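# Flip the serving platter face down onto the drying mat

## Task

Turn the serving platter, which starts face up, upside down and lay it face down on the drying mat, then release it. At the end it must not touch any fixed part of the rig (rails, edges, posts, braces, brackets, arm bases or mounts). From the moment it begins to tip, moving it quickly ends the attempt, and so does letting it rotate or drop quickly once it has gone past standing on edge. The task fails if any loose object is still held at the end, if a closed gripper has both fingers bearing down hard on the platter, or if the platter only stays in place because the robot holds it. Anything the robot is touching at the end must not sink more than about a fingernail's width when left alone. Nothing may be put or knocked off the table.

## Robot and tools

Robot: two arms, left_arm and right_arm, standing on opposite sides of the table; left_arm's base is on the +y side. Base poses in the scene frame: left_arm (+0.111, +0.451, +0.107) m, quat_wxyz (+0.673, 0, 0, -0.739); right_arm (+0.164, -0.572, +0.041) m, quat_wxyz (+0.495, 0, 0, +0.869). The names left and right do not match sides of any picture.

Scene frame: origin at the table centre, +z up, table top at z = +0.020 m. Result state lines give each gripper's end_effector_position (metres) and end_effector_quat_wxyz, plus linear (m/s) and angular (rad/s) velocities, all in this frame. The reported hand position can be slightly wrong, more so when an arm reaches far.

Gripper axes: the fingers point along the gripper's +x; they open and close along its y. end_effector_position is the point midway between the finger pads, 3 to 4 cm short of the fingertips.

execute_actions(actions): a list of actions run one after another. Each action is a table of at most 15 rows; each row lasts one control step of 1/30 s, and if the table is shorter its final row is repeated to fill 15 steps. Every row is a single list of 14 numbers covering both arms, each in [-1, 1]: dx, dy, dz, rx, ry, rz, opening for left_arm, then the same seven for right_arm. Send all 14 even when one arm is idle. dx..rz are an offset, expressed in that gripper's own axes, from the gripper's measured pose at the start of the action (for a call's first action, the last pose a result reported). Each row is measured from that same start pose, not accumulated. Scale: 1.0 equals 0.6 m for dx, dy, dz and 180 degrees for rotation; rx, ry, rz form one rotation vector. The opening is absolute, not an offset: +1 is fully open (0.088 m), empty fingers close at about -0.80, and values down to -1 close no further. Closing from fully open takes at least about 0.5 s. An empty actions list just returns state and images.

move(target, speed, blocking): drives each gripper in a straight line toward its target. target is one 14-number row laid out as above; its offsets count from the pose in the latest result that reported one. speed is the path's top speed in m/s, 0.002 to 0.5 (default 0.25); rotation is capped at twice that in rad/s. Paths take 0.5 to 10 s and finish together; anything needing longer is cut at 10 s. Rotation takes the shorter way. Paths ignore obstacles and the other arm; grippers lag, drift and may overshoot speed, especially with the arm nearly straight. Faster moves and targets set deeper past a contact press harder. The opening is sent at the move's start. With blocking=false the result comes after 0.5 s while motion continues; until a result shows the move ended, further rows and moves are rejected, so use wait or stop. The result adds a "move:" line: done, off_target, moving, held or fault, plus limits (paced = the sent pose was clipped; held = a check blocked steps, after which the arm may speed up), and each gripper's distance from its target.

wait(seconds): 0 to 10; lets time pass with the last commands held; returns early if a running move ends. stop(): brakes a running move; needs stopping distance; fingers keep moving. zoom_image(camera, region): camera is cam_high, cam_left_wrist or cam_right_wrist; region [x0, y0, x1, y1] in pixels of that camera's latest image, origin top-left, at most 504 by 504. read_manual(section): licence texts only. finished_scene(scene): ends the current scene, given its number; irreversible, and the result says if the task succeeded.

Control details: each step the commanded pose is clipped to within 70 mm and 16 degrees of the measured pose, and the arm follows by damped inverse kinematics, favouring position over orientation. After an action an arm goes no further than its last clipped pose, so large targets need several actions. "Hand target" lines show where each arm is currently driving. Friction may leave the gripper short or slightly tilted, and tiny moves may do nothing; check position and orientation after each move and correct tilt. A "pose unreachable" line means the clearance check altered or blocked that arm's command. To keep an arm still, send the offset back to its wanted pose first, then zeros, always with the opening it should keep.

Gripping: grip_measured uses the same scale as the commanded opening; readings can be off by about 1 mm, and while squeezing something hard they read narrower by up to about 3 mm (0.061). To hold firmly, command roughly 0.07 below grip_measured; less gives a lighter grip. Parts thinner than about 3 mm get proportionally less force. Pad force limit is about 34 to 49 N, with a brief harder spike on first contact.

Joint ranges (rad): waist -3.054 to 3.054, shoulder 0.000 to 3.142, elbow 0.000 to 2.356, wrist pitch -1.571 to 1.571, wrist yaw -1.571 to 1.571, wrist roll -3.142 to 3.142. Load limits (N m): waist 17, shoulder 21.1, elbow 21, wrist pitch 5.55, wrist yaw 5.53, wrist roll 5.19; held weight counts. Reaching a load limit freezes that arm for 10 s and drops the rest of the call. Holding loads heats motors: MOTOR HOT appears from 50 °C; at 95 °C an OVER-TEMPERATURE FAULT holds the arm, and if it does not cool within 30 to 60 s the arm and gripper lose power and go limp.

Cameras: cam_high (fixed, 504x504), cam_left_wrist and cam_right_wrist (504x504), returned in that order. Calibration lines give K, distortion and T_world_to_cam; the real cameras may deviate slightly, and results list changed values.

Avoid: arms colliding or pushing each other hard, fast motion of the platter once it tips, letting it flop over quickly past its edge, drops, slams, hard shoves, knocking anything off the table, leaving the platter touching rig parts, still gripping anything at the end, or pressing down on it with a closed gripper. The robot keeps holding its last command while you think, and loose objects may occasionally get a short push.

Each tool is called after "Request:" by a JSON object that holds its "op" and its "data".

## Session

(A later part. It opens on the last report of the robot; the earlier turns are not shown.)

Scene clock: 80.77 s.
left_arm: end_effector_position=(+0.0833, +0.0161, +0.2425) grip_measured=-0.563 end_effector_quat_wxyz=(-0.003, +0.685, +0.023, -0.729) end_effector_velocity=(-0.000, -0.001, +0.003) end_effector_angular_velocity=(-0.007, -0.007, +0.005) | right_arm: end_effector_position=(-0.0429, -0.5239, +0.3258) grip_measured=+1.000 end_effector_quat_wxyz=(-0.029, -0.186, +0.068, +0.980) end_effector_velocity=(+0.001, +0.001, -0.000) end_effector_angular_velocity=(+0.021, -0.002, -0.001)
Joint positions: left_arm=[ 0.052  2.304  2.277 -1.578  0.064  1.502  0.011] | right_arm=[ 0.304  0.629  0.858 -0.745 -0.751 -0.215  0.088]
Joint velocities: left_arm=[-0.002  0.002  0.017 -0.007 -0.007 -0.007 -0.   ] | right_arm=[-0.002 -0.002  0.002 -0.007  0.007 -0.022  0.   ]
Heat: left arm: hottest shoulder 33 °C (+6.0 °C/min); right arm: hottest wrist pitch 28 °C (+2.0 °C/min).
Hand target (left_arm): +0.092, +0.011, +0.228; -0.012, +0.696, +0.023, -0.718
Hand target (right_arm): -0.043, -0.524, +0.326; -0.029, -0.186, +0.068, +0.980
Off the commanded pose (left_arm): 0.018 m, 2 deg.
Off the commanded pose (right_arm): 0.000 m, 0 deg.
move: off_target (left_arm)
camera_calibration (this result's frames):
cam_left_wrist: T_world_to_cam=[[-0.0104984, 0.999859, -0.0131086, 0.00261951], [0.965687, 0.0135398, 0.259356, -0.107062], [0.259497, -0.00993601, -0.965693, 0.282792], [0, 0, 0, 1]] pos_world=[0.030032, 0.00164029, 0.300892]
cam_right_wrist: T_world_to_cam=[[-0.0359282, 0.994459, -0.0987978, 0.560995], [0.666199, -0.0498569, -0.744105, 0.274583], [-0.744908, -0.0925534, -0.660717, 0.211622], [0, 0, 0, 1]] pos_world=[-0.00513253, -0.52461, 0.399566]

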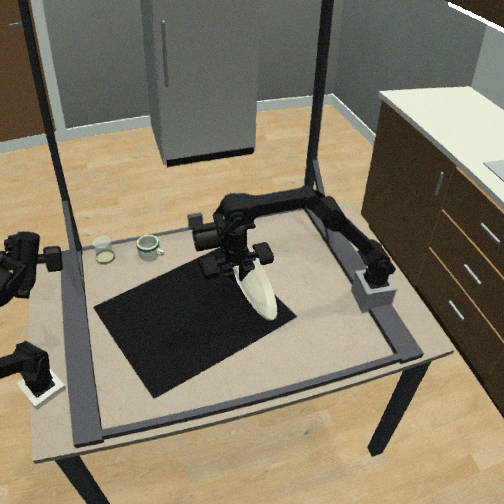

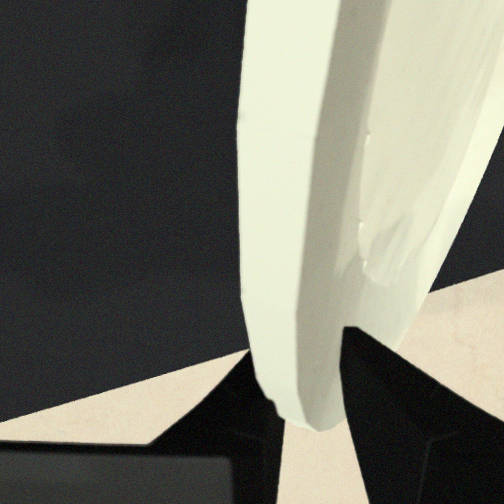

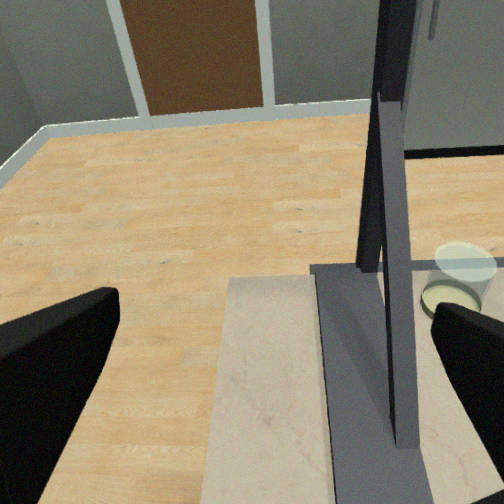

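Request:
{"op": "move", "data": {"target": [-0.07,-0.04,0.08,0,0,0,-1,0,0,0,0,0,0,1], "speed": 0.04}}

Scene clock: 83.13 s.
left_arm: end_effector_position=(+0.0411, +0.0366, +0.2635) grip_measured=-0.627 end_effector_quat_wxyz=(+0.003, +0.690, +0.017, -0.724) end_effector_velocity=(-0.002, -0.000, +0.002) end_effector_angular_velocity=(-0.010, +0.009, +0.020) | right_arm: end_effector_position=(-0.0429, -0.5239, +0.3258) grip_measured=+1.000 end_effector_quat_wxyz=(-0.029, -0.186, +0.068, +0.980) end_effector_velocity=(+0.001, -0.001, -0.003) end_effector_angular_velocity=(-0.004, -0.006, +0.007)
Joint positions: left_arm=[-0.056  2.211  2.206 -1.578  0.05   1.394  0.008] | right_arm=[ 0.304  0.629  0.858 -0.745 -0.751 -0.215  0.088]
Joint velocities: left_arm=[-0.002 -0.007 -0.002  0.007  0.007 -0.022 -0.   ] | right_arm=[-0.002 -0.002 -0.007 -0.007 -0.007 -0.007  0.   ]
Heat: left arm: hottest shoulder 33 °C (+5.1 °C/min); right arm: hottest wrist pitch 28 °C (+2.0 °C/min).
Hand target (left_arm): +0.038, +0.038, +0.287; +0.025, +0.680, -0.004, -0.733
Hand target (right_arm): -0.043, -0.524, +0.326; -0.029, -0.186, +0.068, +0.980
Off the commanded pose (left_arm): 0.025 m, 1 deg.
Off the commanded pose (right_arm): 0.000 m, 0 deg.
joint sent to its limit (left arm) — the command would take joint 4 (wrist pitch) past its lower limit, so that joint was sent only as far as its limit.
move: off_target (left_arm)
camera_calibration (this result's frames):
cam_left_wrist: T_world_to_cam=[[-0.010029, 0.999467, -0.0310567, -0.0132789], [0.96171, 0.0181476, 0.273467, -0.0758047], [0.273885, -0.0271249, -0.96138, 0.313143], [0, 0, 0, 1]] pos_world=[-0.0129962, 0.0231415, 0.321367]
cam_right_wrist: T_world_to_cam=[[-0.0359282, 0.994459, -0.0987978, 0.560995], [0.666199, -0.0498569, -0.744105, 0.274583], [-0.744908, -0.0925534, -0.660717, 0.211622], [0, 0, 0, 1]] pos_world=[-0.00513253, -0.52461, 0.399566]

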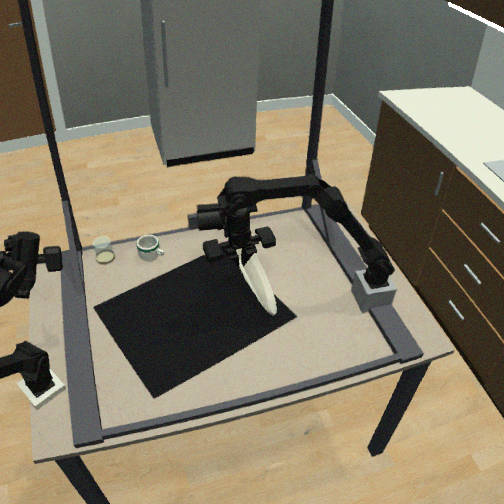

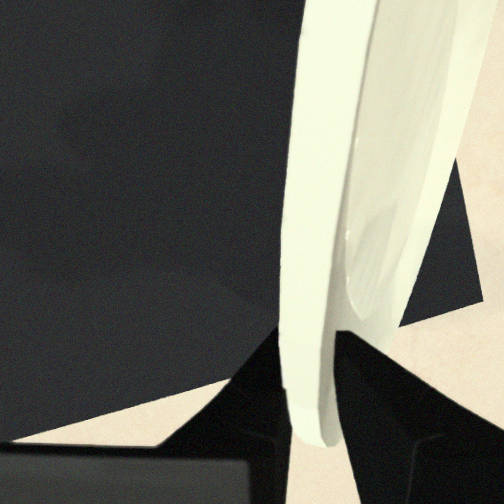

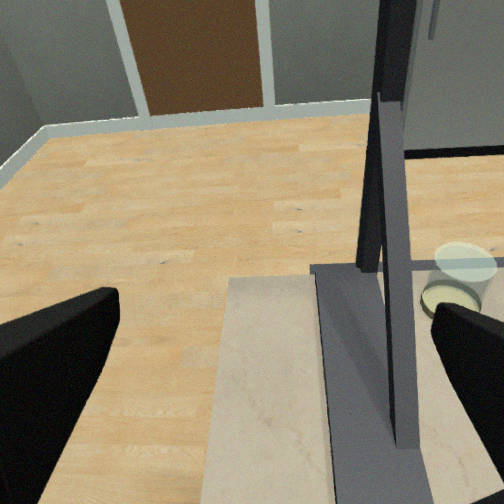

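Request:
{"op": "move", "data": {"target": [-0.04,0,0,0,0,0.17,-1,0,0,0,0,0,0,1], "speed": 0.05}}

Scene clock: 88.93 s.
left_arm: end_effector_position=(+0.0368, +0.0465, +0.2647) grip_measured=-0.412 end_effector_quat_wxyz=(+0.158, +0.674, -0.136, -0.709) end_effector_velocity=(+0.003, +0.003, -0.000) end_effector_angular_velocity=(-0.006, -0.016, +0.013) | right_arm: end_effector_position=(-0.0429, -0.5239, +0.3258) grip_measured=+1.000 end_effector_quat_wxyz=(-0.029, -0.186, +0.068, +0.980) end_effector_velocity=(+0.001, -0.003, -0.001) end_effector_angular_velocity=(-0.006, +0.002, +0.019)
Joint positions: left_arm=[-0.102  1.762  1.498 -0.887 -0.039  1.351  0.019] | right_arm=[ 0.304  0.629  0.858 -0.745 -0.751 -0.215  0.088]
Joint velocities: left_arm=[-0.002 -0.017 -0.022  0.007 -0.022 -0.007  0.001] | right_arm=[-0.002 -0.002 -0.002 -0.007 -0.022 -0.007  0.   ]
Heat: left arm: hottest shoulder 34 °C (+4.0 °C/min); right arm: hottest wrist pitch 28 °C (+2.0 °C/min).
Hand target (left_arm): +0.042, +0.037, +0.287; +0.193, +0.670, -0.165, -0.698
Hand target (right_arm): -0.043, -0.524, +0.326; -0.029, -0.186, +0.068, +0.980
Off the commanded pose (left_arm): 0.026 m, 6 deg.
Off the commanded pose (right_arm): 0.000 m, 0 deg.
move: off_target (left_arm)
camera_calibration (this result's frames):
cam_left_wrist: T_world_to_cam=[[-0.0237587, 0.891684, -0.452035, 0.0937195], [0.959312, 0.147586, 0.240707, -0.0694365], [0.281348, -0.427923, -0.858909, 0.306948], [0, 0, 0, 1]] pos_world=[-0.0175214, 0.0580298, 0.322719]
cam_right_wrist: T_world_to_cam=[[-0.0359282, 0.994459, -0.0987978, 0.560995], [0.666199, -0.0498569, -0.744105, 0.274583], [-0.744908, -0.0925534, -0.660717, 0.211622], [0, 0, 0, 1]] pos_world=[-0.00513253, -0.52461, 0.399566]

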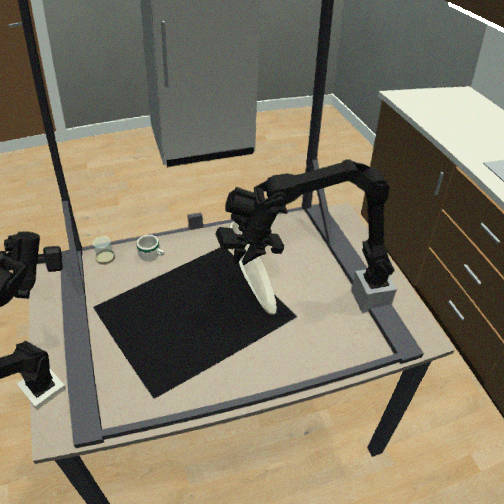

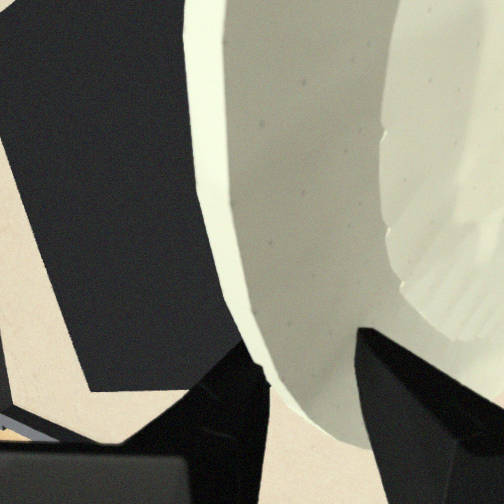

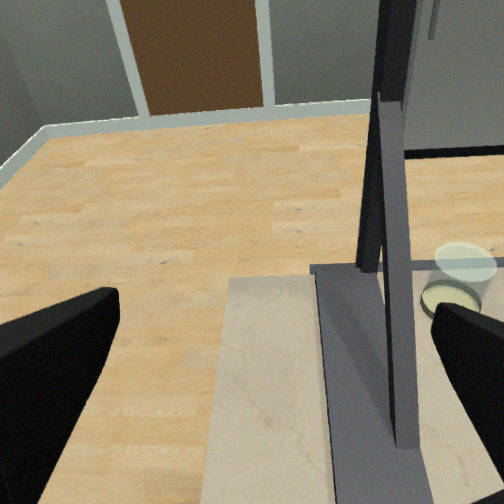

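Request:
{"op": "move", "data": {"target": [-0.1,0.05,0,0,0,0,-1,0,0,0,0,0,0,1], "speed": 0.03}}

Scene clock: 92.43 s.
left_arm: end_effector_position=(+0.0434, +0.0520, +0.3037) grip_measured=-0.730 end_effector_quat_wxyz=(+0.128, +0.688, -0.105, -0.707) end_effector_velocity=(+0.002, -0.003, +0.004) end_effector_angular_velocity=(-0.018, -0.001, +0.012) | right_arm: end_effector_position=(-0.0429, -0.5239, +0.3258) grip_measured=+1.000 end_effector_quat_wxyz=(-0.029, -0.186, +0.068, +0.980) end_effector_velocity=(+0.000, -0.001, -0.002) end_effector_angular_velocity=(-0.018, -0.007, +0.001)
Joint positions: left_arm=[-0.088  1.821  1.755 -1.173 -0.038  1.362  0.003] | right_arm=[ 0.304  0.629  0.858 -0.745 -0.751 -0.215  0.088]
Joint velocities: left_arm=[ 0.002 -0.002  0.007  0.007 -0.007 -0.007 -0.   ] | right_arm=[-0.002  0.002 -0.002 -0.007 -0.007  0.007  0.   ]
Heat: left arm: hottest shoulder 34 °C (+3.0 °C/min); right arm: hottest wrist pitch 28 °C (+1.0 °C/min).
Hand target (left_arm): +0.041, +0.045, +0.332; +0.158, +0.674, -0.135, -0.709
Hand target (right_arm): -0.043, -0.524, +0.326; -0.029, -0.186, +0.068, +0.980
Off the commanded pose (left_arm): 0.029 m, 5 deg.
Off the commanded pose (right_arm): 0.000 m, 0 deg.
move: off_target (left_arm)
camera_calibration (this result's frames):
cam_left_wrist: T_world_to_cam=[[-0.0187368, 0.927743, -0.37275, 0.0804301], [0.953822, 0.128371, 0.27156, -0.0941039], [0.299788, -0.350449, -0.887306, 0.344806], [0, 0, 0, 1]] pos_world=[-0.0121034, 0.0582987, 0.361484]
cam_right_wrist: T_world_to_cam=[[-0.0359282, 0.994459, -0.0987978, 0.560995], [0.666199, -0.0498569, -0.744105, 0.274583], [-0.744908, -0.0925534, -0.660717, 0.211622], [0, 0, 0, 1]] pos_world=[-0.00513253, -0.52461, 0.399566]

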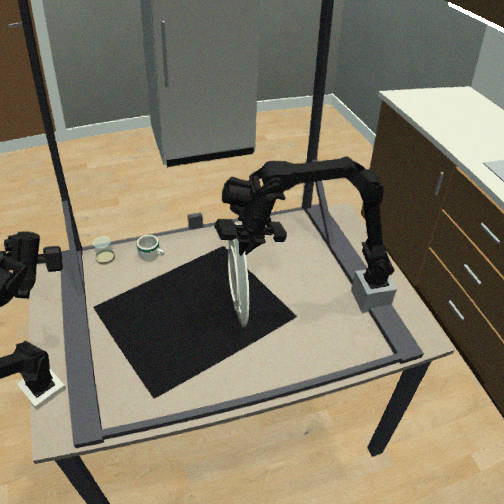

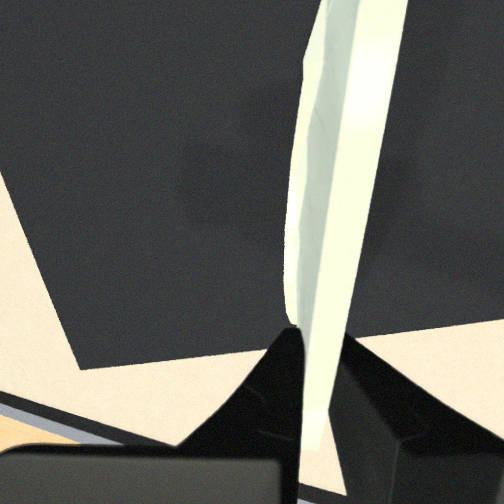

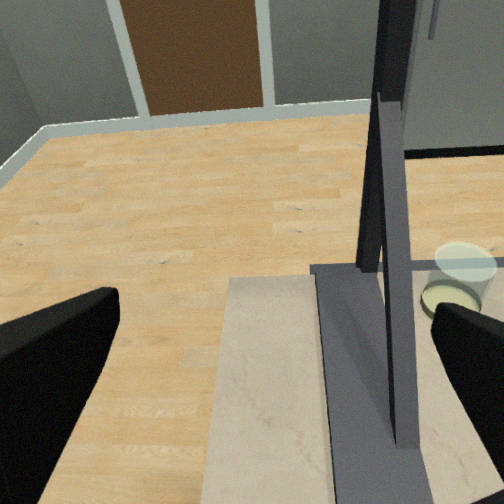

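Request:
{"op": "move", "data": {"target": [0.045,-0.14,0,0,0,0.08,-1,0,0,0,0,0,0,1], "speed": 0.03}}

Scene clock: 97.33 s.
left_arm: end_effector_position=(+0.0372, +0.1207, +0.2691) grip_measured=-0.724 end_effector_quat_wxyz=(+0.226, +0.660, -0.209, -0.686) end_effector_velocity=(+0.002, +0.005, -0.002) end_effector_angular_velocity=(-0.003, +0.008, +0.020) | right_arm: end_effector_position=(-0.0429, -0.5239, +0.3258) grip_measured=+1.000 end_effector_quat_wxyz=(-0.029, -0.186, +0.068, +0.980) end_effector_velocity=(+0.001, +0.001, -0.002) end_effector_angular_velocity=(-0.009, -0.008, -0.011)
Joint positions: left_arm=[-0.187  1.349  1.022 -0.631 -0.136  1.308  0.004] | right_arm=[ 0.304  0.629  0.858 -0.745 -0.751 -0.215  0.088]
Joint velocities: left_arm=[-0.002 -0.022 -0.027  0.007 -0.007 -0.022 -0.   ] | right_arm=[-0.002 -0.002 -0.002 -0.007  0.007  0.007  0.   ]
Heat: left arm: hottest shoulder 33 °C (+0.0 °C/min); right arm: hottest wrist pitch 28 °C (+1.0 °C/min).
Hand target (left_arm): +0.040, +0.123, +0.251; +0.216, +0.669, -0.191, -0.685
Hand target (right_arm): -0.043, -0.524, +0.326; -0.029, -0.186, +0.068, +0.980
Off the commanded pose (left_arm): 0.018 m, 3 deg.
Off the commanded pose (right_arm): 0.000 m, 0 deg.
move: off_target (left_arm)
camera_calibration (this result's frames):
cam_left_wrist: T_world_to_cam=[[-0.0164559, 0.780096, -0.625443, 0.0894321], [0.955585, 0.19636, 0.219771, -0.0818877], [0.294255, -0.594048, -0.74868, 0.332336], [0, 0, 0, 1]] pos_world=[-0.0180692, 0.143737, 0.322745]
cam_right_wrist: T_world_to_cam=[[-0.0359282, 0.994459, -0.0987978, 0.560995], [0.666199, -0.0498569, -0.744105, 0.274583], [-0.744908, -0.0925534, -0.660717, 0.211622], [0, 0, 0, 1]] pos_world=[-0.00513253, -0.52461, 0.399566]

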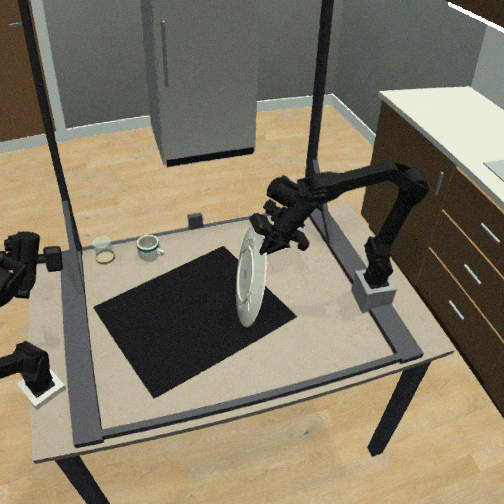

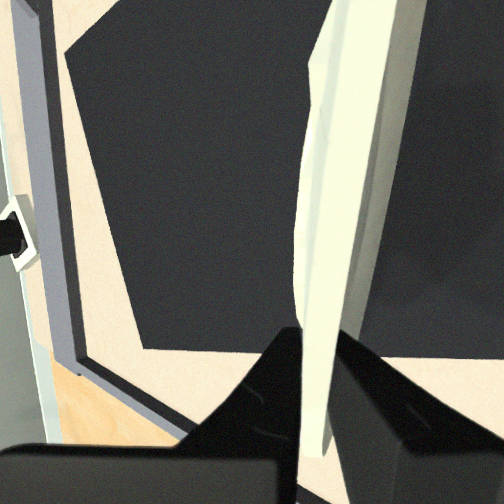

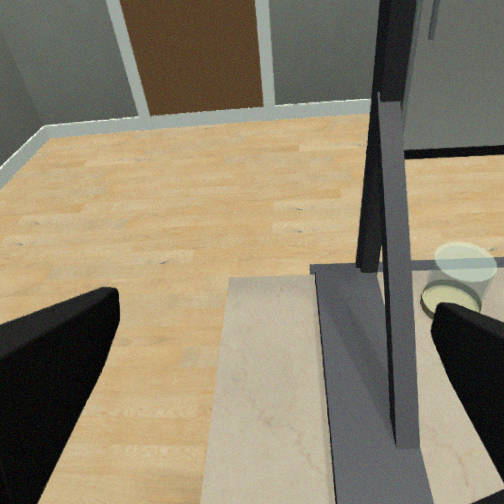

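Request:
{"op": "move", "data": {"target": [0.08,-0.035,0,0,0,0.06,-1,0,0,0,0,0,0,1], "speed": 0.03}}

Scene clock: 100.87 s.
left_arm: end_effector_position=(+0.0211, +0.1025, +0.2631) grip_measured=-0.586 end_effector_quat_wxyz=(+0.322, +0.595, -0.310, -0.668) end_effector_velocity=(-0.002, -0.002, +0.002) end_effector_angular_velocity=(-0.029, +0.002, +0.010) | right_arm: end_effector_position=(-0.0429, -0.5239, +0.3258) grip_measured=+1.000 end_effector_quat_wxyz=(-0.029, -0.186, +0.068, +0.980) end_effector_velocity=(+0.001, -0.001, +0.001) end_effector_angular_velocity=(+0.016, +0.002, +0.012)
Joint positions: left_arm=[-0.233  1.282  0.76  -0.127 -0.178  1.313  0.01 ] | right_arm=[ 0.304  0.629  0.858 -0.745 -0.751 -0.215  0.088]
Joint velocities: left_arm=[-0.012 -0.002 -0.012  0.037 -0.022 -0.007  0.   ] | right_arm=[-0.002 -0.002  0.002 -0.007 -0.007 -0.022  0.   ]
Heat: left arm: hottest wrist pitch 33 °C (-2.0 °C/min); right arm: hottest wrist pitch 28 °C (+1.0 °C/min).
Hand target (left_arm): +0.035, +0.112, +0.220; +0.289, +0.637, -0.270, -0.662
Hand target (right_arm): -0.043, -0.524, +0.326; -0.029, -0.186, +0.068, +0.980
Off the commanded pose (left_arm): 0.048 m, 8 deg.
Off the commanded pose (right_arm): 0.000 m, 0 deg.
move: off_target (left_arm)
camera_calibration (this result's frames):
cam_left_wrist: T_world_to_cam=[[-0.0464704, 0.558755, -0.82803, 0.176211], [0.969459, 0.225058, 0.0974616, -0.0326778], [0.240812, -0.798212, -0.552148, 0.292078], [0, 0, 0, 1]] pos_world=[-0.0304676, 0.142036, 0.310363]
cam_right_wrist: T_world_to_cam=[[-0.0359282, 0.994459, -0.0987978, 0.560995], [0.666199, -0.0498569, -0.744105, 0.274583], [-0.744908, -0.0925534, -0.660717, 0.211622], [0, 0, 0, 1]] pos_world=[-0.00513253, -0.52461, 0.399566]

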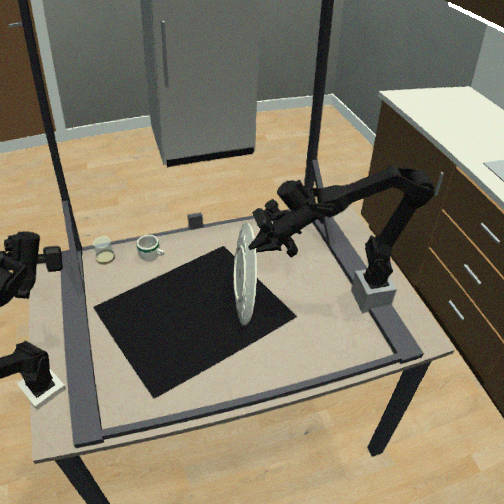

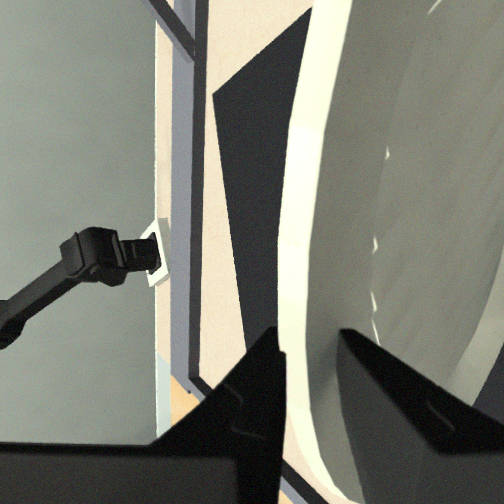

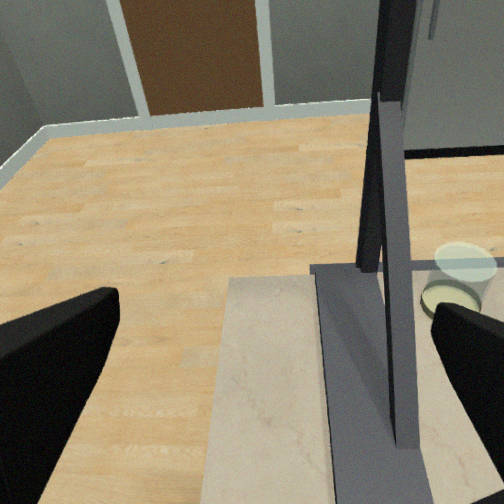

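Request:
{"op": "move", "data": {"target": [-0.01,0.085,0,0,0,0,-1,0,0,0,0,0,0,1], "speed": 0.03}}

Scene clock: 103.23 s.
left_arm: end_effector_position=(+0.0218, +0.0901, +0.2803) grip_measured=-0.594 end_effector_quat_wxyz=(+0.291, +0.608, -0.289, -0.680) end_effector_velocity=(+0.000, -0.000, +0.003) end_effector_angular_velocity=(+0.008, +0.010, +0.017) | right_arm: end_effector_position=(-0.0429, -0.5239, +0.3258) grip_measured=+1.000 end_effector_quat_wxyz=(-0.029, -0.186, +0.068, +0.980) end_effector_velocity=(+0.000, -0.001, -0.004) end_effector_angular_velocity=(+0.006, -0.008, +0.012)
Joint positions: left_arm=[-0.201  1.344  0.929 -0.311 -0.13   1.331  0.01 ] | right_arm=[ 0.304  0.629  0.858 -0.745 -0.751 -0.215  0.088]
Joint velocities: left_arm=[-0.002  0.002  0.017 -0.022 -0.007 -0.022 -0.   ] | right_arm=[-0.002  0.002 -0.007 -0.007 -0.007 -0.022  0.   ]
Heat: left arm: hottest wrist pitch 33 °C (-2.0 °C/min); right arm: hottest wrist pitch 28 °C (+1.0 °C/min).
Hand target (left_arm): +0.025, +0.079, +0.308; +0.323, +0.595, -0.309, -0.668
Hand target (right_arm): -0.043, -0.524, +0.326; -0.029, -0.186, +0.068, +0.980
Off the commanded pose (left_arm): 0.030 m, 5 deg.
Off the commanded pose (right_arm): 0.000 m, 0 deg.
move: off_target (left_arm)
camera_calibration (this result's frames):
cam_left_wrist: T_world_to_cam=[[-0.0294317, 0.623418, -0.781334, 0.178135], [0.972099, 0.19984, 0.122833, -0.0371728], [0.232718, -0.755919, -0.611906, 0.304646], [0, 0, 0, 1]] pos_world=[-0.029518, 0.126663, 0.330164]
cam_right_wrist: T_world_to_cam=[[-0.0359282, 0.994459, -0.0987978, 0.560995], [0.666199, -0.0498569, -0.744105, 0.274583], [-0.744908, -0.0925534, -0.660717, 0.211622], [0, 0, 0, 1]] pos_world=[-0.00513253, -0.52461, 0.399566]

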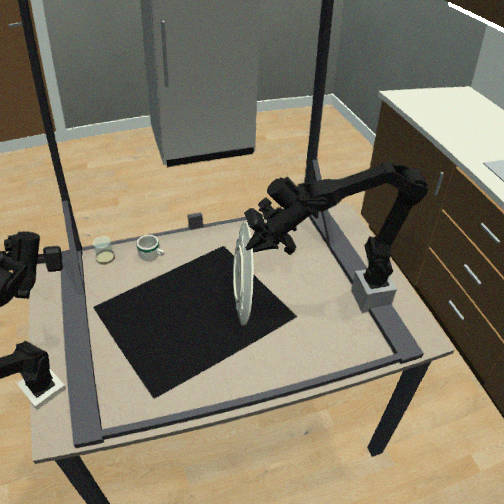

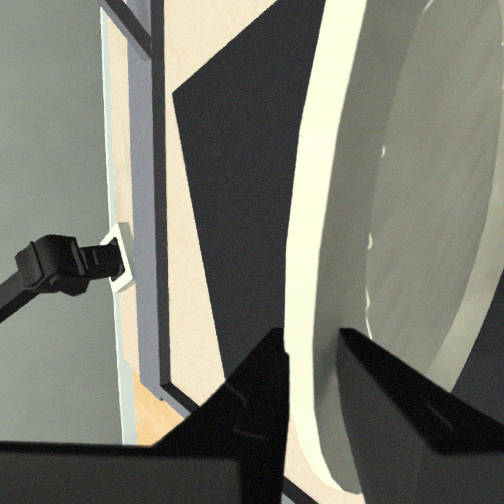

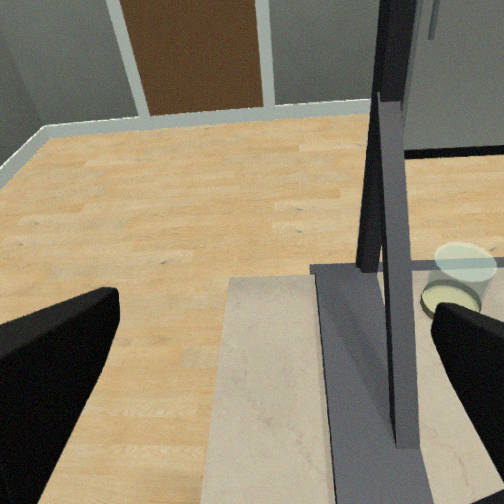

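Request:
{"op": "move", "data": {"target": [-0.07,0.12,0,0,0,0,-1,0,0,0,0,0,0,1], "speed": 0.04}}

Scene clock: 105.80 s.
left_arm: end_effector_position=(+0.0302, +0.0857, +0.3233) grip_measured=-0.709 end_effector_quat_wxyz=(+0.253, +0.631, -0.255, -0.687) end_effector_velocity=(+0.002, -0.001, -0.006) end_effector_angular_velocity=(+0.017, -0.026, +0.007) | right_arm: end_effector_position=(-0.0429, -0.5239, +0.3258) grip_measured=+1.000 end_effector_quat_wxyz=(-0.029, -0.186, +0.068, +0.980) end_effector_velocity=(+0.001, -0.002, -0.002) end_effector_angular_velocity=(+0.013, -0.001, +0.012)
Joint positions: left_arm=[-0.163  1.405  1.218 -0.65  -0.098  1.355  0.004] | right_arm=[ 0.304  0.629  0.858 -0.745 -0.751 -0.215  0.088]
Joint velocities: left_arm=[-0.002  0.017  0.002 -0.007 -0.022  0.007 -0.   ] | right_arm=[-0.002 -0.007 -0.007 -0.007 -0.007 -0.022  0.   ]
Heat: left arm: hottest wrist pitch 34 °C (-1.0 °C/min); right arm: hottest wrist pitch 28 °C (+1.0 °C/min).
Hand target (left_arm): +0.029, +0.077, +0.362; +0.292, +0.608, -0.289, -0.680
Hand target (right_arm): -0.043, -0.524, +0.326; -0.029, -0.186, +0.068, +0.980
Off the commanded pose (left_arm): 0.040 m, 7 deg.
Off the commanded pose (right_arm): 0.000 m, 0 deg.
move: off_target (left_arm)
camera_calibration (this result's frames):
cam_left_wrist: T_world_to_cam=[[-0.00913798, 0.70622, -0.707933, 0.183294], [0.968813, 0.181569, 0.168624, -0.0628336], [0.247624, -0.684314, -0.685855, 0.343032], [0, 0, 0, 1]] pos_world=[-0.0223942, 0.116705, 0.375625]
cam_right_wrist: T_world_to_cam=[[-0.0359282, 0.994459, -0.0987978, 0.560995], [0.666199, -0.0498569, -0.744105, 0.274583], [-0.744908, -0.0925534, -0.660717, 0.211622], [0, 0, 0, 1]] pos_world=[-0.00513253, -0.52461, 0.399566]

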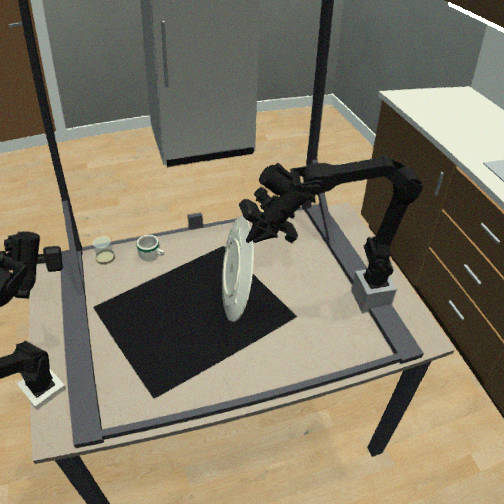

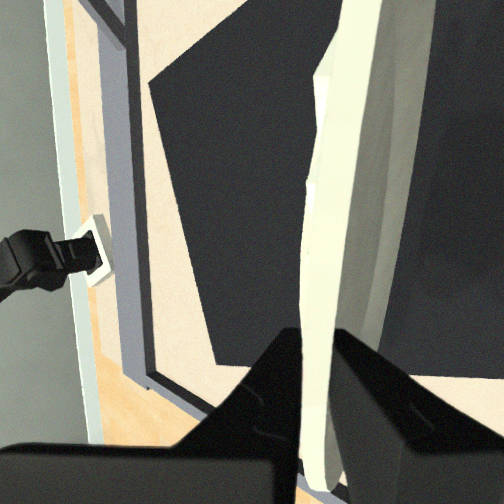

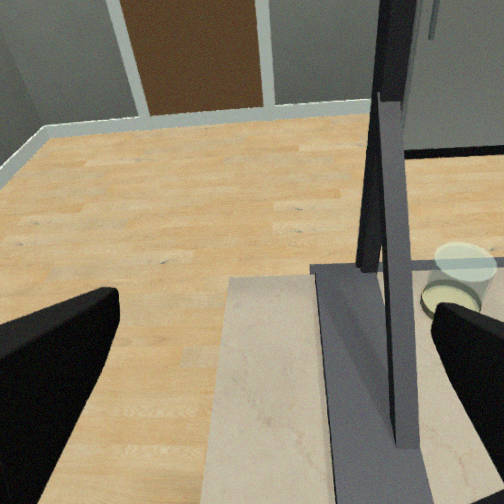

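Request:
{"op": "move", "data": {"target": [0.133,0.193,0.033,0,0,0,-1,0,0,0,0,0,0,1], "speed": 0.05}}

Scene clock: 109.20 s.
left_arm: end_effector_position=(+0.0080, -0.0415, +0.3023) grip_measured=-0.712 end_effector_quat_wxyz=(+0.214, +0.652, -0.220, -0.693) end_effector_velocity=(-0.000, -0.000, -0.005) end_effector_angular_velocity=(+0.020, -0.007, +0.008) | right_arm: end_effector_position=(-0.0429, -0.5239, +0.3258) grip_measured=+1.000 end_effector_quat_wxyz=(-0.029, -0.186, +0.068, +0.980) end_effector_velocity=(+0.001, -0.001, -0.001) end_effector_angular_velocity=(-0.014, -0.004, +0.001)
Joint positions: left_arm=[-0.135  1.982  1.848 -0.815 -0.076  1.375  0.004] | right_arm=[ 0.304  0.629  0.858 -0.745 -0.751 -0.215  0.088]
Joint velocities: left_arm=[-0.002  0.017  0.017 -0.022 -0.007 -0.007 -0.   ] | right_arm=[-0.002 -0.002 -0.002 -0.007 -0.007  0.007  0.   ]
Heat: left arm: hottest wrist pitch 35 °C (+1.0 °C/min); right arm: hottest wrist pitch 28 °C (+1.0 °C/min).
Hand target (left_arm): +0.008, -0.050, +0.345; +0.253, +0.631, -0.255, -0.687
Hand target (right_arm): -0.043, -0.524, +0.326; -0.029, -0.186, +0.068, +0.980
Off the commanded pose (left_arm): 0.043 m, 7 deg.
Off the commanded pose (right_arm): 0.000 m, 0 deg.
move: off_target (left_arm)
camera_calibration (this result's frames):
cam_left_wrist: T_world_to_cam=[[0.00691017, 0.78119, -0.624255, 0.235817], [0.964668, 0.159214, 0.209918, -0.0280921], [0.263376, -0.603649, -0.75249, 0.270428], [0, 0, 0, 1]] pos_world=[-0.0457542, -0.0165017, 0.356601]
cam_right_wrist: T_world_to_cam=[[-0.0359282, 0.994459, -0.0987978, 0.560995], [0.666199, -0.0498569, -0.744105, 0.274583], [-0.744908, -0.0925534, -0.660717, 0.211622], [0, 0, 0, 1]] pos_world=[-0.00513253, -0.52461, 0.399566]

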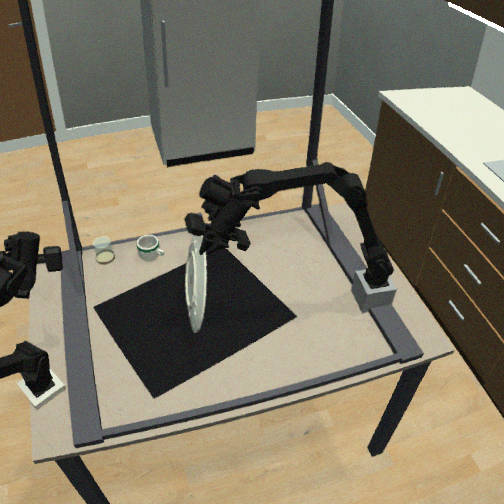

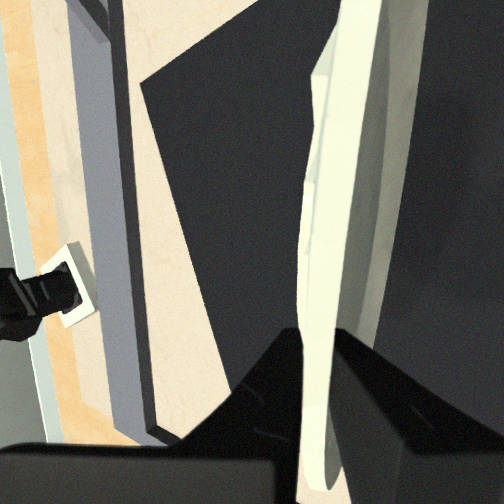

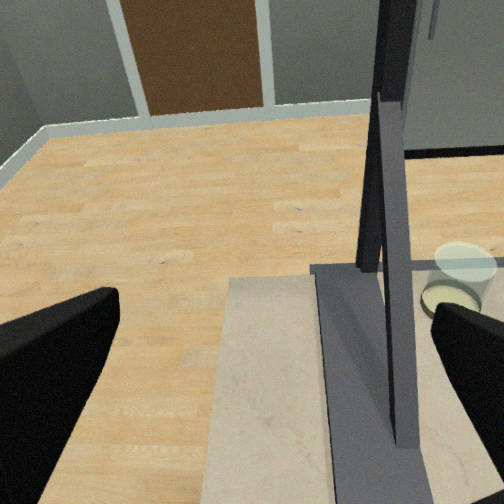

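Request:
{"op": "move", "data": {"target": [0.03,0.13,0,0,0,0.08,-1,0,0,0,0,0,0,1], "speed": 0.04}}

Scene clock: 112.87 s.
left_arm: end_effector_position=(+0.0074, -0.1022, +0.2829) grip_measured=-0.722 end_effector_quat_wxyz=(+0.254, +0.643, -0.261, -0.674) end_effector_velocity=(+0.004, -0.003, -0.002) end_effector_angular_velocity=(-0.006, -0.020, +0.012) | right_arm: end_effector_position=(-0.0429, -0.5239, +0.3258) grip_measured=+1.000 end_effector_quat_wxyz=(-0.029, -0.186, +0.068, +0.980) end_effector_velocity=(+0.000, +0.002, +0.002) end_effector_angular_velocity=(+0.031, +0.008, -0.001)
Joint positions: left_arm=[-0.118  2.147  1.952 -0.634 -0.099  1.41   0.004] | right_arm=[ 0.304  0.629  0.858 -0.745 -0.751 -0.215  0.088]
Joint velocities: left_arm=[ 0.002  0.007  0.002  0.007 -0.022  0.007 -0.   ] | right_arm=[-0.002 -0.002  0.002  0.007  0.007 -0.022  0.   ]
Heat: left arm: hottest wrist pitch 36 °C (+2.0 °C/min); right arm: hottest wrist pitch 28 °C (+1.0 °C/min).
Hand target (left_arm): +0.008, -0.111, +0.334; +0.299, +0.619, -0.300, -0.661
Hand target (right_arm): -0.043, -0.524, +0.326; -0.029, -0.186, +0.068, +0.980
Off the commanded pose (left_arm): 0.052 m, 7 deg.
Off the commanded pose (right_arm): 0.000 m, 0 deg.
move: off_target (left_arm)
camera_calibration (this result's frames):
cam_left_wrist: T_world_to_cam=[[0.0118994, 0.698996, -0.715026, 0.288317], [0.960933, 0.189756, 0.201493, -0.0082805], [0.276524, -0.68949, -0.669431, 0.186957], [0, 0, 0, 1]] pos_world=[-0.0471719, -0.0710557, 0.332978]
cam_right_wrist: T_world_to_cam=[[-0.0359282, 0.994459, -0.0987978, 0.560995], [0.666199, -0.0498569, -0.744105, 0.274583], [-0.744908, -0.0925534, -0.660717, 0.211622], [0, 0, 0, 1]] pos_world=[-0.00513253, -0.52461, 0.399566]

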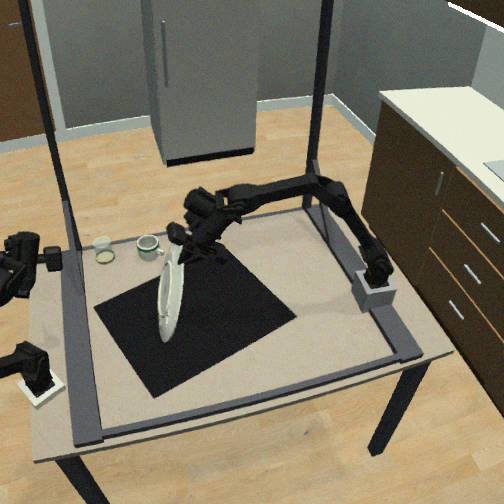

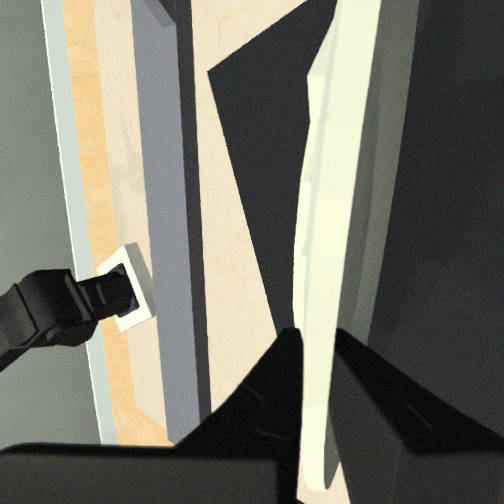

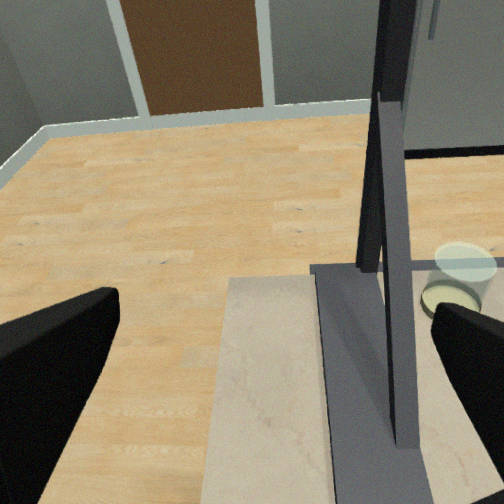

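Request:
{"op": "move", "data": {"target": [-0.02,-0.18,0,0,0,0.1,-1,0,0,0,0,0,0,1], "speed": 0.035}}

Scene clock: 119.20 s.
left_arm: end_effector_position=(+0.0077, -0.0173, +0.2074) grip_measured=-0.722 end_effector_quat_wxyz=(+0.347, +0.601, -0.353, -0.628) end_effector_velocity=(+0.003, +0.003, -0.004) end_effector_angular_velocity=(+0.004, -0.007, +0.020) | right_arm: end_effector_position=(-0.0429, -0.5239, +0.3258) grip_measured=+1.000 end_effector_quat_wxyz=(-0.029, -0.186, +0.068, +0.980) end_effector_velocity=(+0.001, +0.001, -0.000) end_effector_angular_velocity=(+0.021, -0.002, -0.001)
Joint positions: left_arm=[-0.187  1.837  0.978  0.312 -0.203  1.416  0.004] | right_arm=[ 0.304  0.629  0.858 -0.745 -0.751 -0.215  0.088]
Joint velocities: left_arm=[-0.002 -0.002 -0.017  0.007 -0.022 -0.007 -0.   ] | right_arm=[-0.002 -0.002  0.002 -0.007  0.007 -0.022  0.   ]
Heat: left arm: hottest wrist pitch 37 °C (+5.1 °C/min); right arm: hottest wrist pitch 29 °C (+2.0 °C/min).
Hand target (left_arm): +0.008, -0.016, +0.217; +0.356, +0.594, -0.359, -0.626
Hand target (right_arm): -0.043, -0.524, +0.326; -0.029, -0.186, +0.068, +0.980
Off the commanded pose (left_arm): 0.011 m, 1 deg.
Off the commanded pose (right_arm): 0.000 m, 0 deg.
move: off_target (left_arm)
camera_calibration (this result's frames):
cam_left_wrist: T_world_to_cam=[[0.00710767, 0.465299, -0.885125, 0.206275], [0.959163, 0.247122, 0.137611, 0.00479899], [0.282764, -0.849957, -0.444541, 0.145439], [0, 0, 0, 1]] pos_world=[-0.0471941, 0.0264514, 0.246572]
cam_right_wrist: T_world_to_cam=[[-0.0359282, 0.994459, -0.0987978, 0.560995], [0.666199, -0.0498569, -0.744105, 0.274583], [-0.744908, -0.0925534, -0.660717, 0.211622], [0, 0, 0, 1]] pos_world=[-0.00513253, -0.52461, 0.399566]

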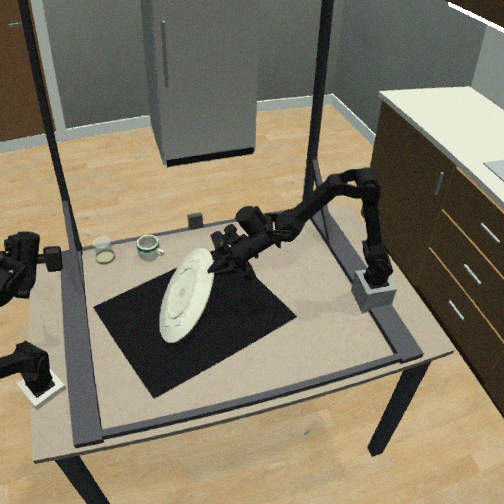

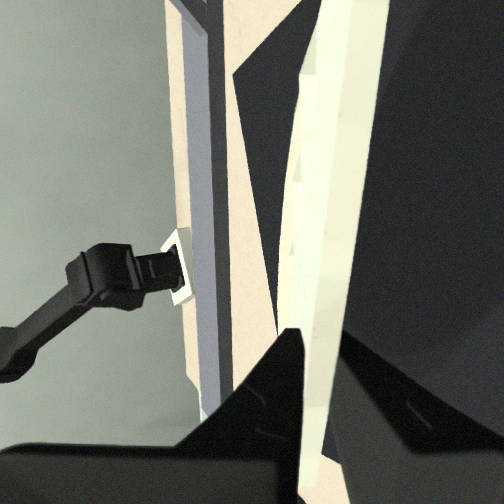

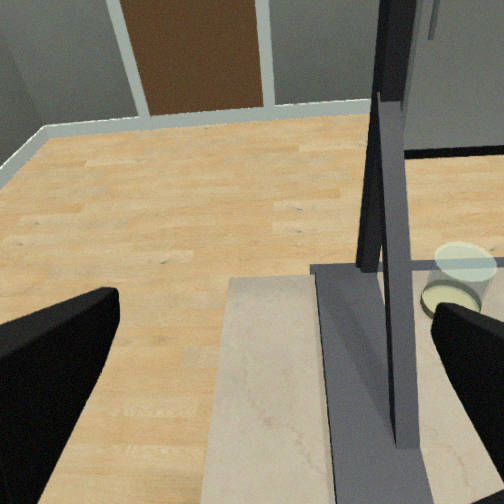

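Request:
{"op": "move", "data": {"target": [0.01,-0.13,0,0,0,0.05,-0.6,0,0,0,0,0,0,1], "speed": 0.03}}

Scene clock: 122.33 s.
left_arm: end_effector_position=(+0.0074, +0.0192, +0.1338) grip_measured=-0.599 end_effector_quat_wxyz=(+0.390, +0.575, -0.396, -0.601) end_effector_velocity=(-0.000, -0.001, +0.003) end_effector_angular_velocity=(-0.017, +0.009, +0.007) | right_arm: end_effector_position=(-0.0429, -0.5239, +0.3258) grip_measured=+1.000 end_effector_quat_wxyz=(-0.029, -0.186, +0.068, +0.980) end_effector_velocity=(+0.001, -0.003, -0.001) end_effector_angular_velocity=(-0.020, +0.001, +0.014)
Joint positions: left_arm=[-0.231  2.039  0.67   0.961 -0.265  1.431  0.01 ] | right_arm=[ 0.304  0.629  0.858 -0.745 -0.751 -0.215  0.088]
Joint velocities: left_arm=[-0.002  0.002 -0.002  0.022 -0.007 -0.007 -0.   ] | right_arm=[-0.002 -0.002 -0.002 -0.007 -0.022  0.007  0.   ]
Heat: left arm: hottest wrist pitch 37 °C (+5.1 °C/min); right arm: hottest wrist pitch 29 °C (+1.0 °C/min).
Hand target (left_arm): +0.007, +0.017, +0.137; +0.395, +0.571, -0.400, -0.599
Hand target (right_arm): -0.043, -0.524, +0.326; -0.029, -0.186, +0.068, +0.980
Off the commanded pose (left_arm): 0.004 m, 1 deg.
Off the commanded pose (right_arm): 0.000 m, 0 deg.
move: done
camera_calibration (this result's frames):
cam_left_wrist: T_world_to_cam=[[0.00528905, 0.335818, -0.941912, 0.13428], [0.958115, 0.268006, 0.100932, 0.0107581], [0.286333, -0.902994, -0.320335, 0.128166], [0, 0, 0, 1]] pos_world=[-0.0477158, 0.0677562, 0.16645]
cam_right_wrist: T_world_to_cam=[[-0.0359282, 0.994459, -0.0987978, 0.560995], [0.666199, -0.0498569, -0.744105, 0.274583], [-0.744908, -0.0925534, -0.660717, 0.211622], [0, 0, 0, 1]] pos_world=[-0.00513253, -0.52461, 0.399566]

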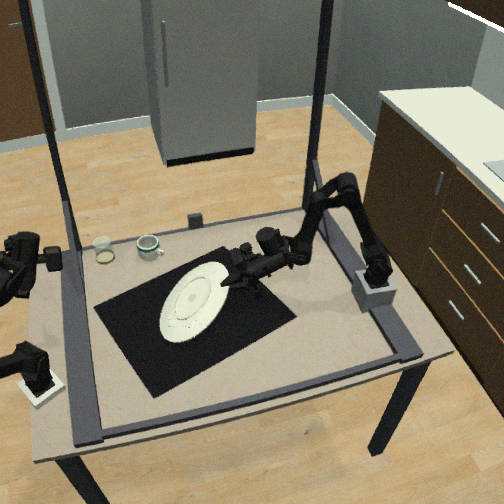

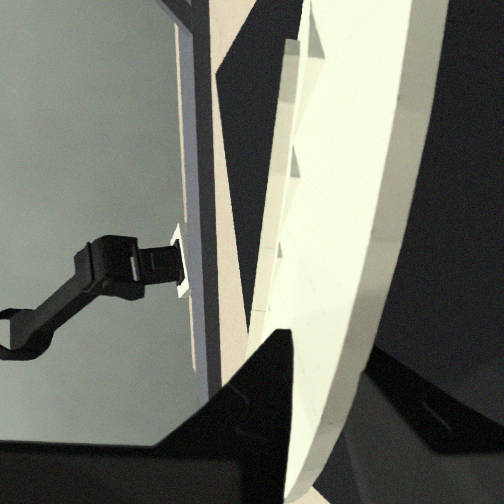

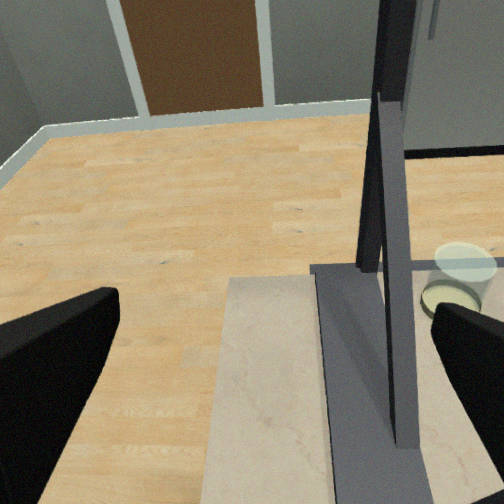

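Request:
{"op": "move", "data": {"target": [0.01,-0.075,0,0,0,-0.08,-0.2,0,0,0,0,0,0,1], "speed": 0.025}}

Scene clock: 127.90 s.
left_arm: end_effector_position=(+0.0068, +0.0343, +0.0863) grip_measured=-0.201 end_effector_quat_wxyz=(+0.306, +0.624, -0.319, -0.644) end_effector_velocity=(+0.001, +0.002, -0.001) end_effector_angular_velocity=(+0.006, -0.001, +0.008) | right_arm: end_effector_position=(-0.0429, -0.5239, +0.3258) grip_measured=+1.000 end_effector_quat_wxyz=(-0.029, -0.186, +0.068, +0.980) end_effector_velocity=(+0.001, -0.000, -0.001) end_effector_angular_velocity=(-0.001, -0.002, +0.002)
Joint positions: left_arm=[-0.228  2.06   0.73   0.656 -0.219  1.377  0.029] | right_arm=[ 0.304  0.629  0.858 -0.745 -0.751 -0.215  0.088]
Joint velocities: left_arm=[-0.002 -0.002 -0.002 -0.007 -0.007 -0.007 -0.   ] | right_arm=[-0.007 -0.002 -0.002 -0.007 -0.007 -0.007  0.   ]
Heat: left arm: hottest wrist pitch 37 °C (+5.0 °C/min); right arm: hottest wrist pitch 29 °C (+1.0 °C/min).
Hand target (left_arm): +0.007, +0.031, +0.090; +0.311, +0.621, -0.320, -0.644
Hand target (right_arm): -0.043, -0.524, +0.326; -0.029, -0.186, +0.068, +0.980
Off the commanded pose (left_arm): 0.005 m, 1 deg.
Off the commanded pose (right_arm): 0.000 m, 0 deg.
move: done
camera_calibration (this result's frames):
cam_left_wrist: T_world_to_cam=[[0.0226164, 0.567793, -0.82286, 0.0660878], [0.958173, 0.222566, 0.179911, 0.00674218], [0.285293, -0.792512, -0.539011, 0.141869], [0, 0, 0, 1]] pos_world=[-0.0484291, 0.0734082, 0.129637]
cam_right_wrist: T_world_to_cam=[[-0.0359282, 0.994459, -0.0987978, 0.560995], [0.666199, -0.0498569, -0.744105, 0.274583], [-0.744908, -0.0925534, -0.660717, 0.211622], [0, 0, 0, 1]] pos_world=[-0.00513253, -0.52461, 0.399566]

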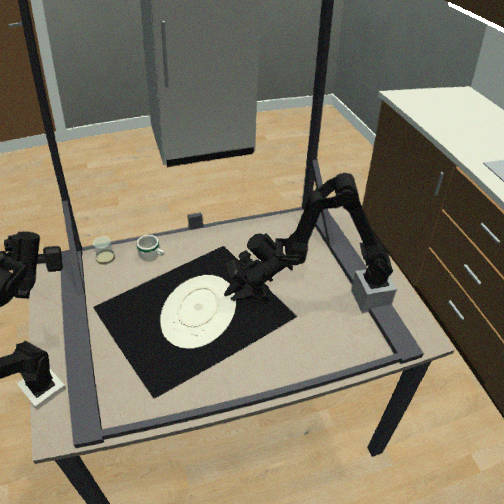

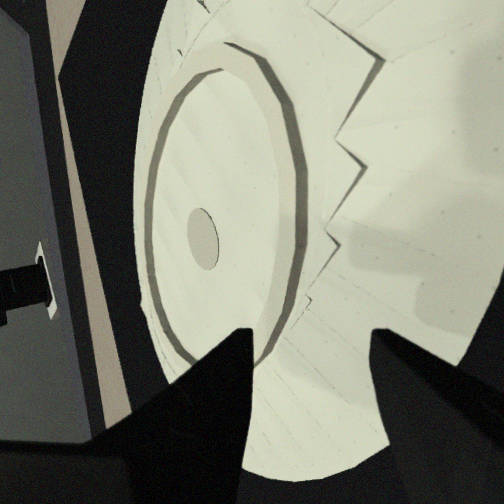

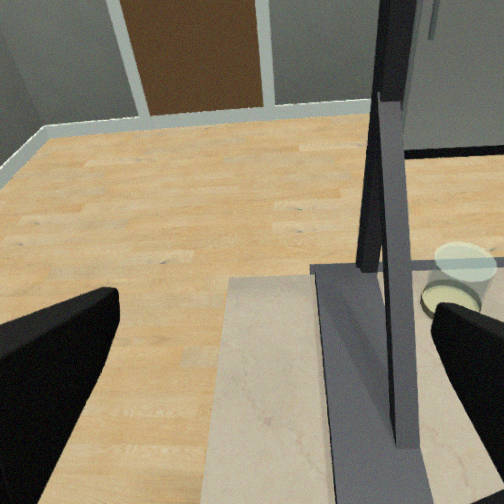

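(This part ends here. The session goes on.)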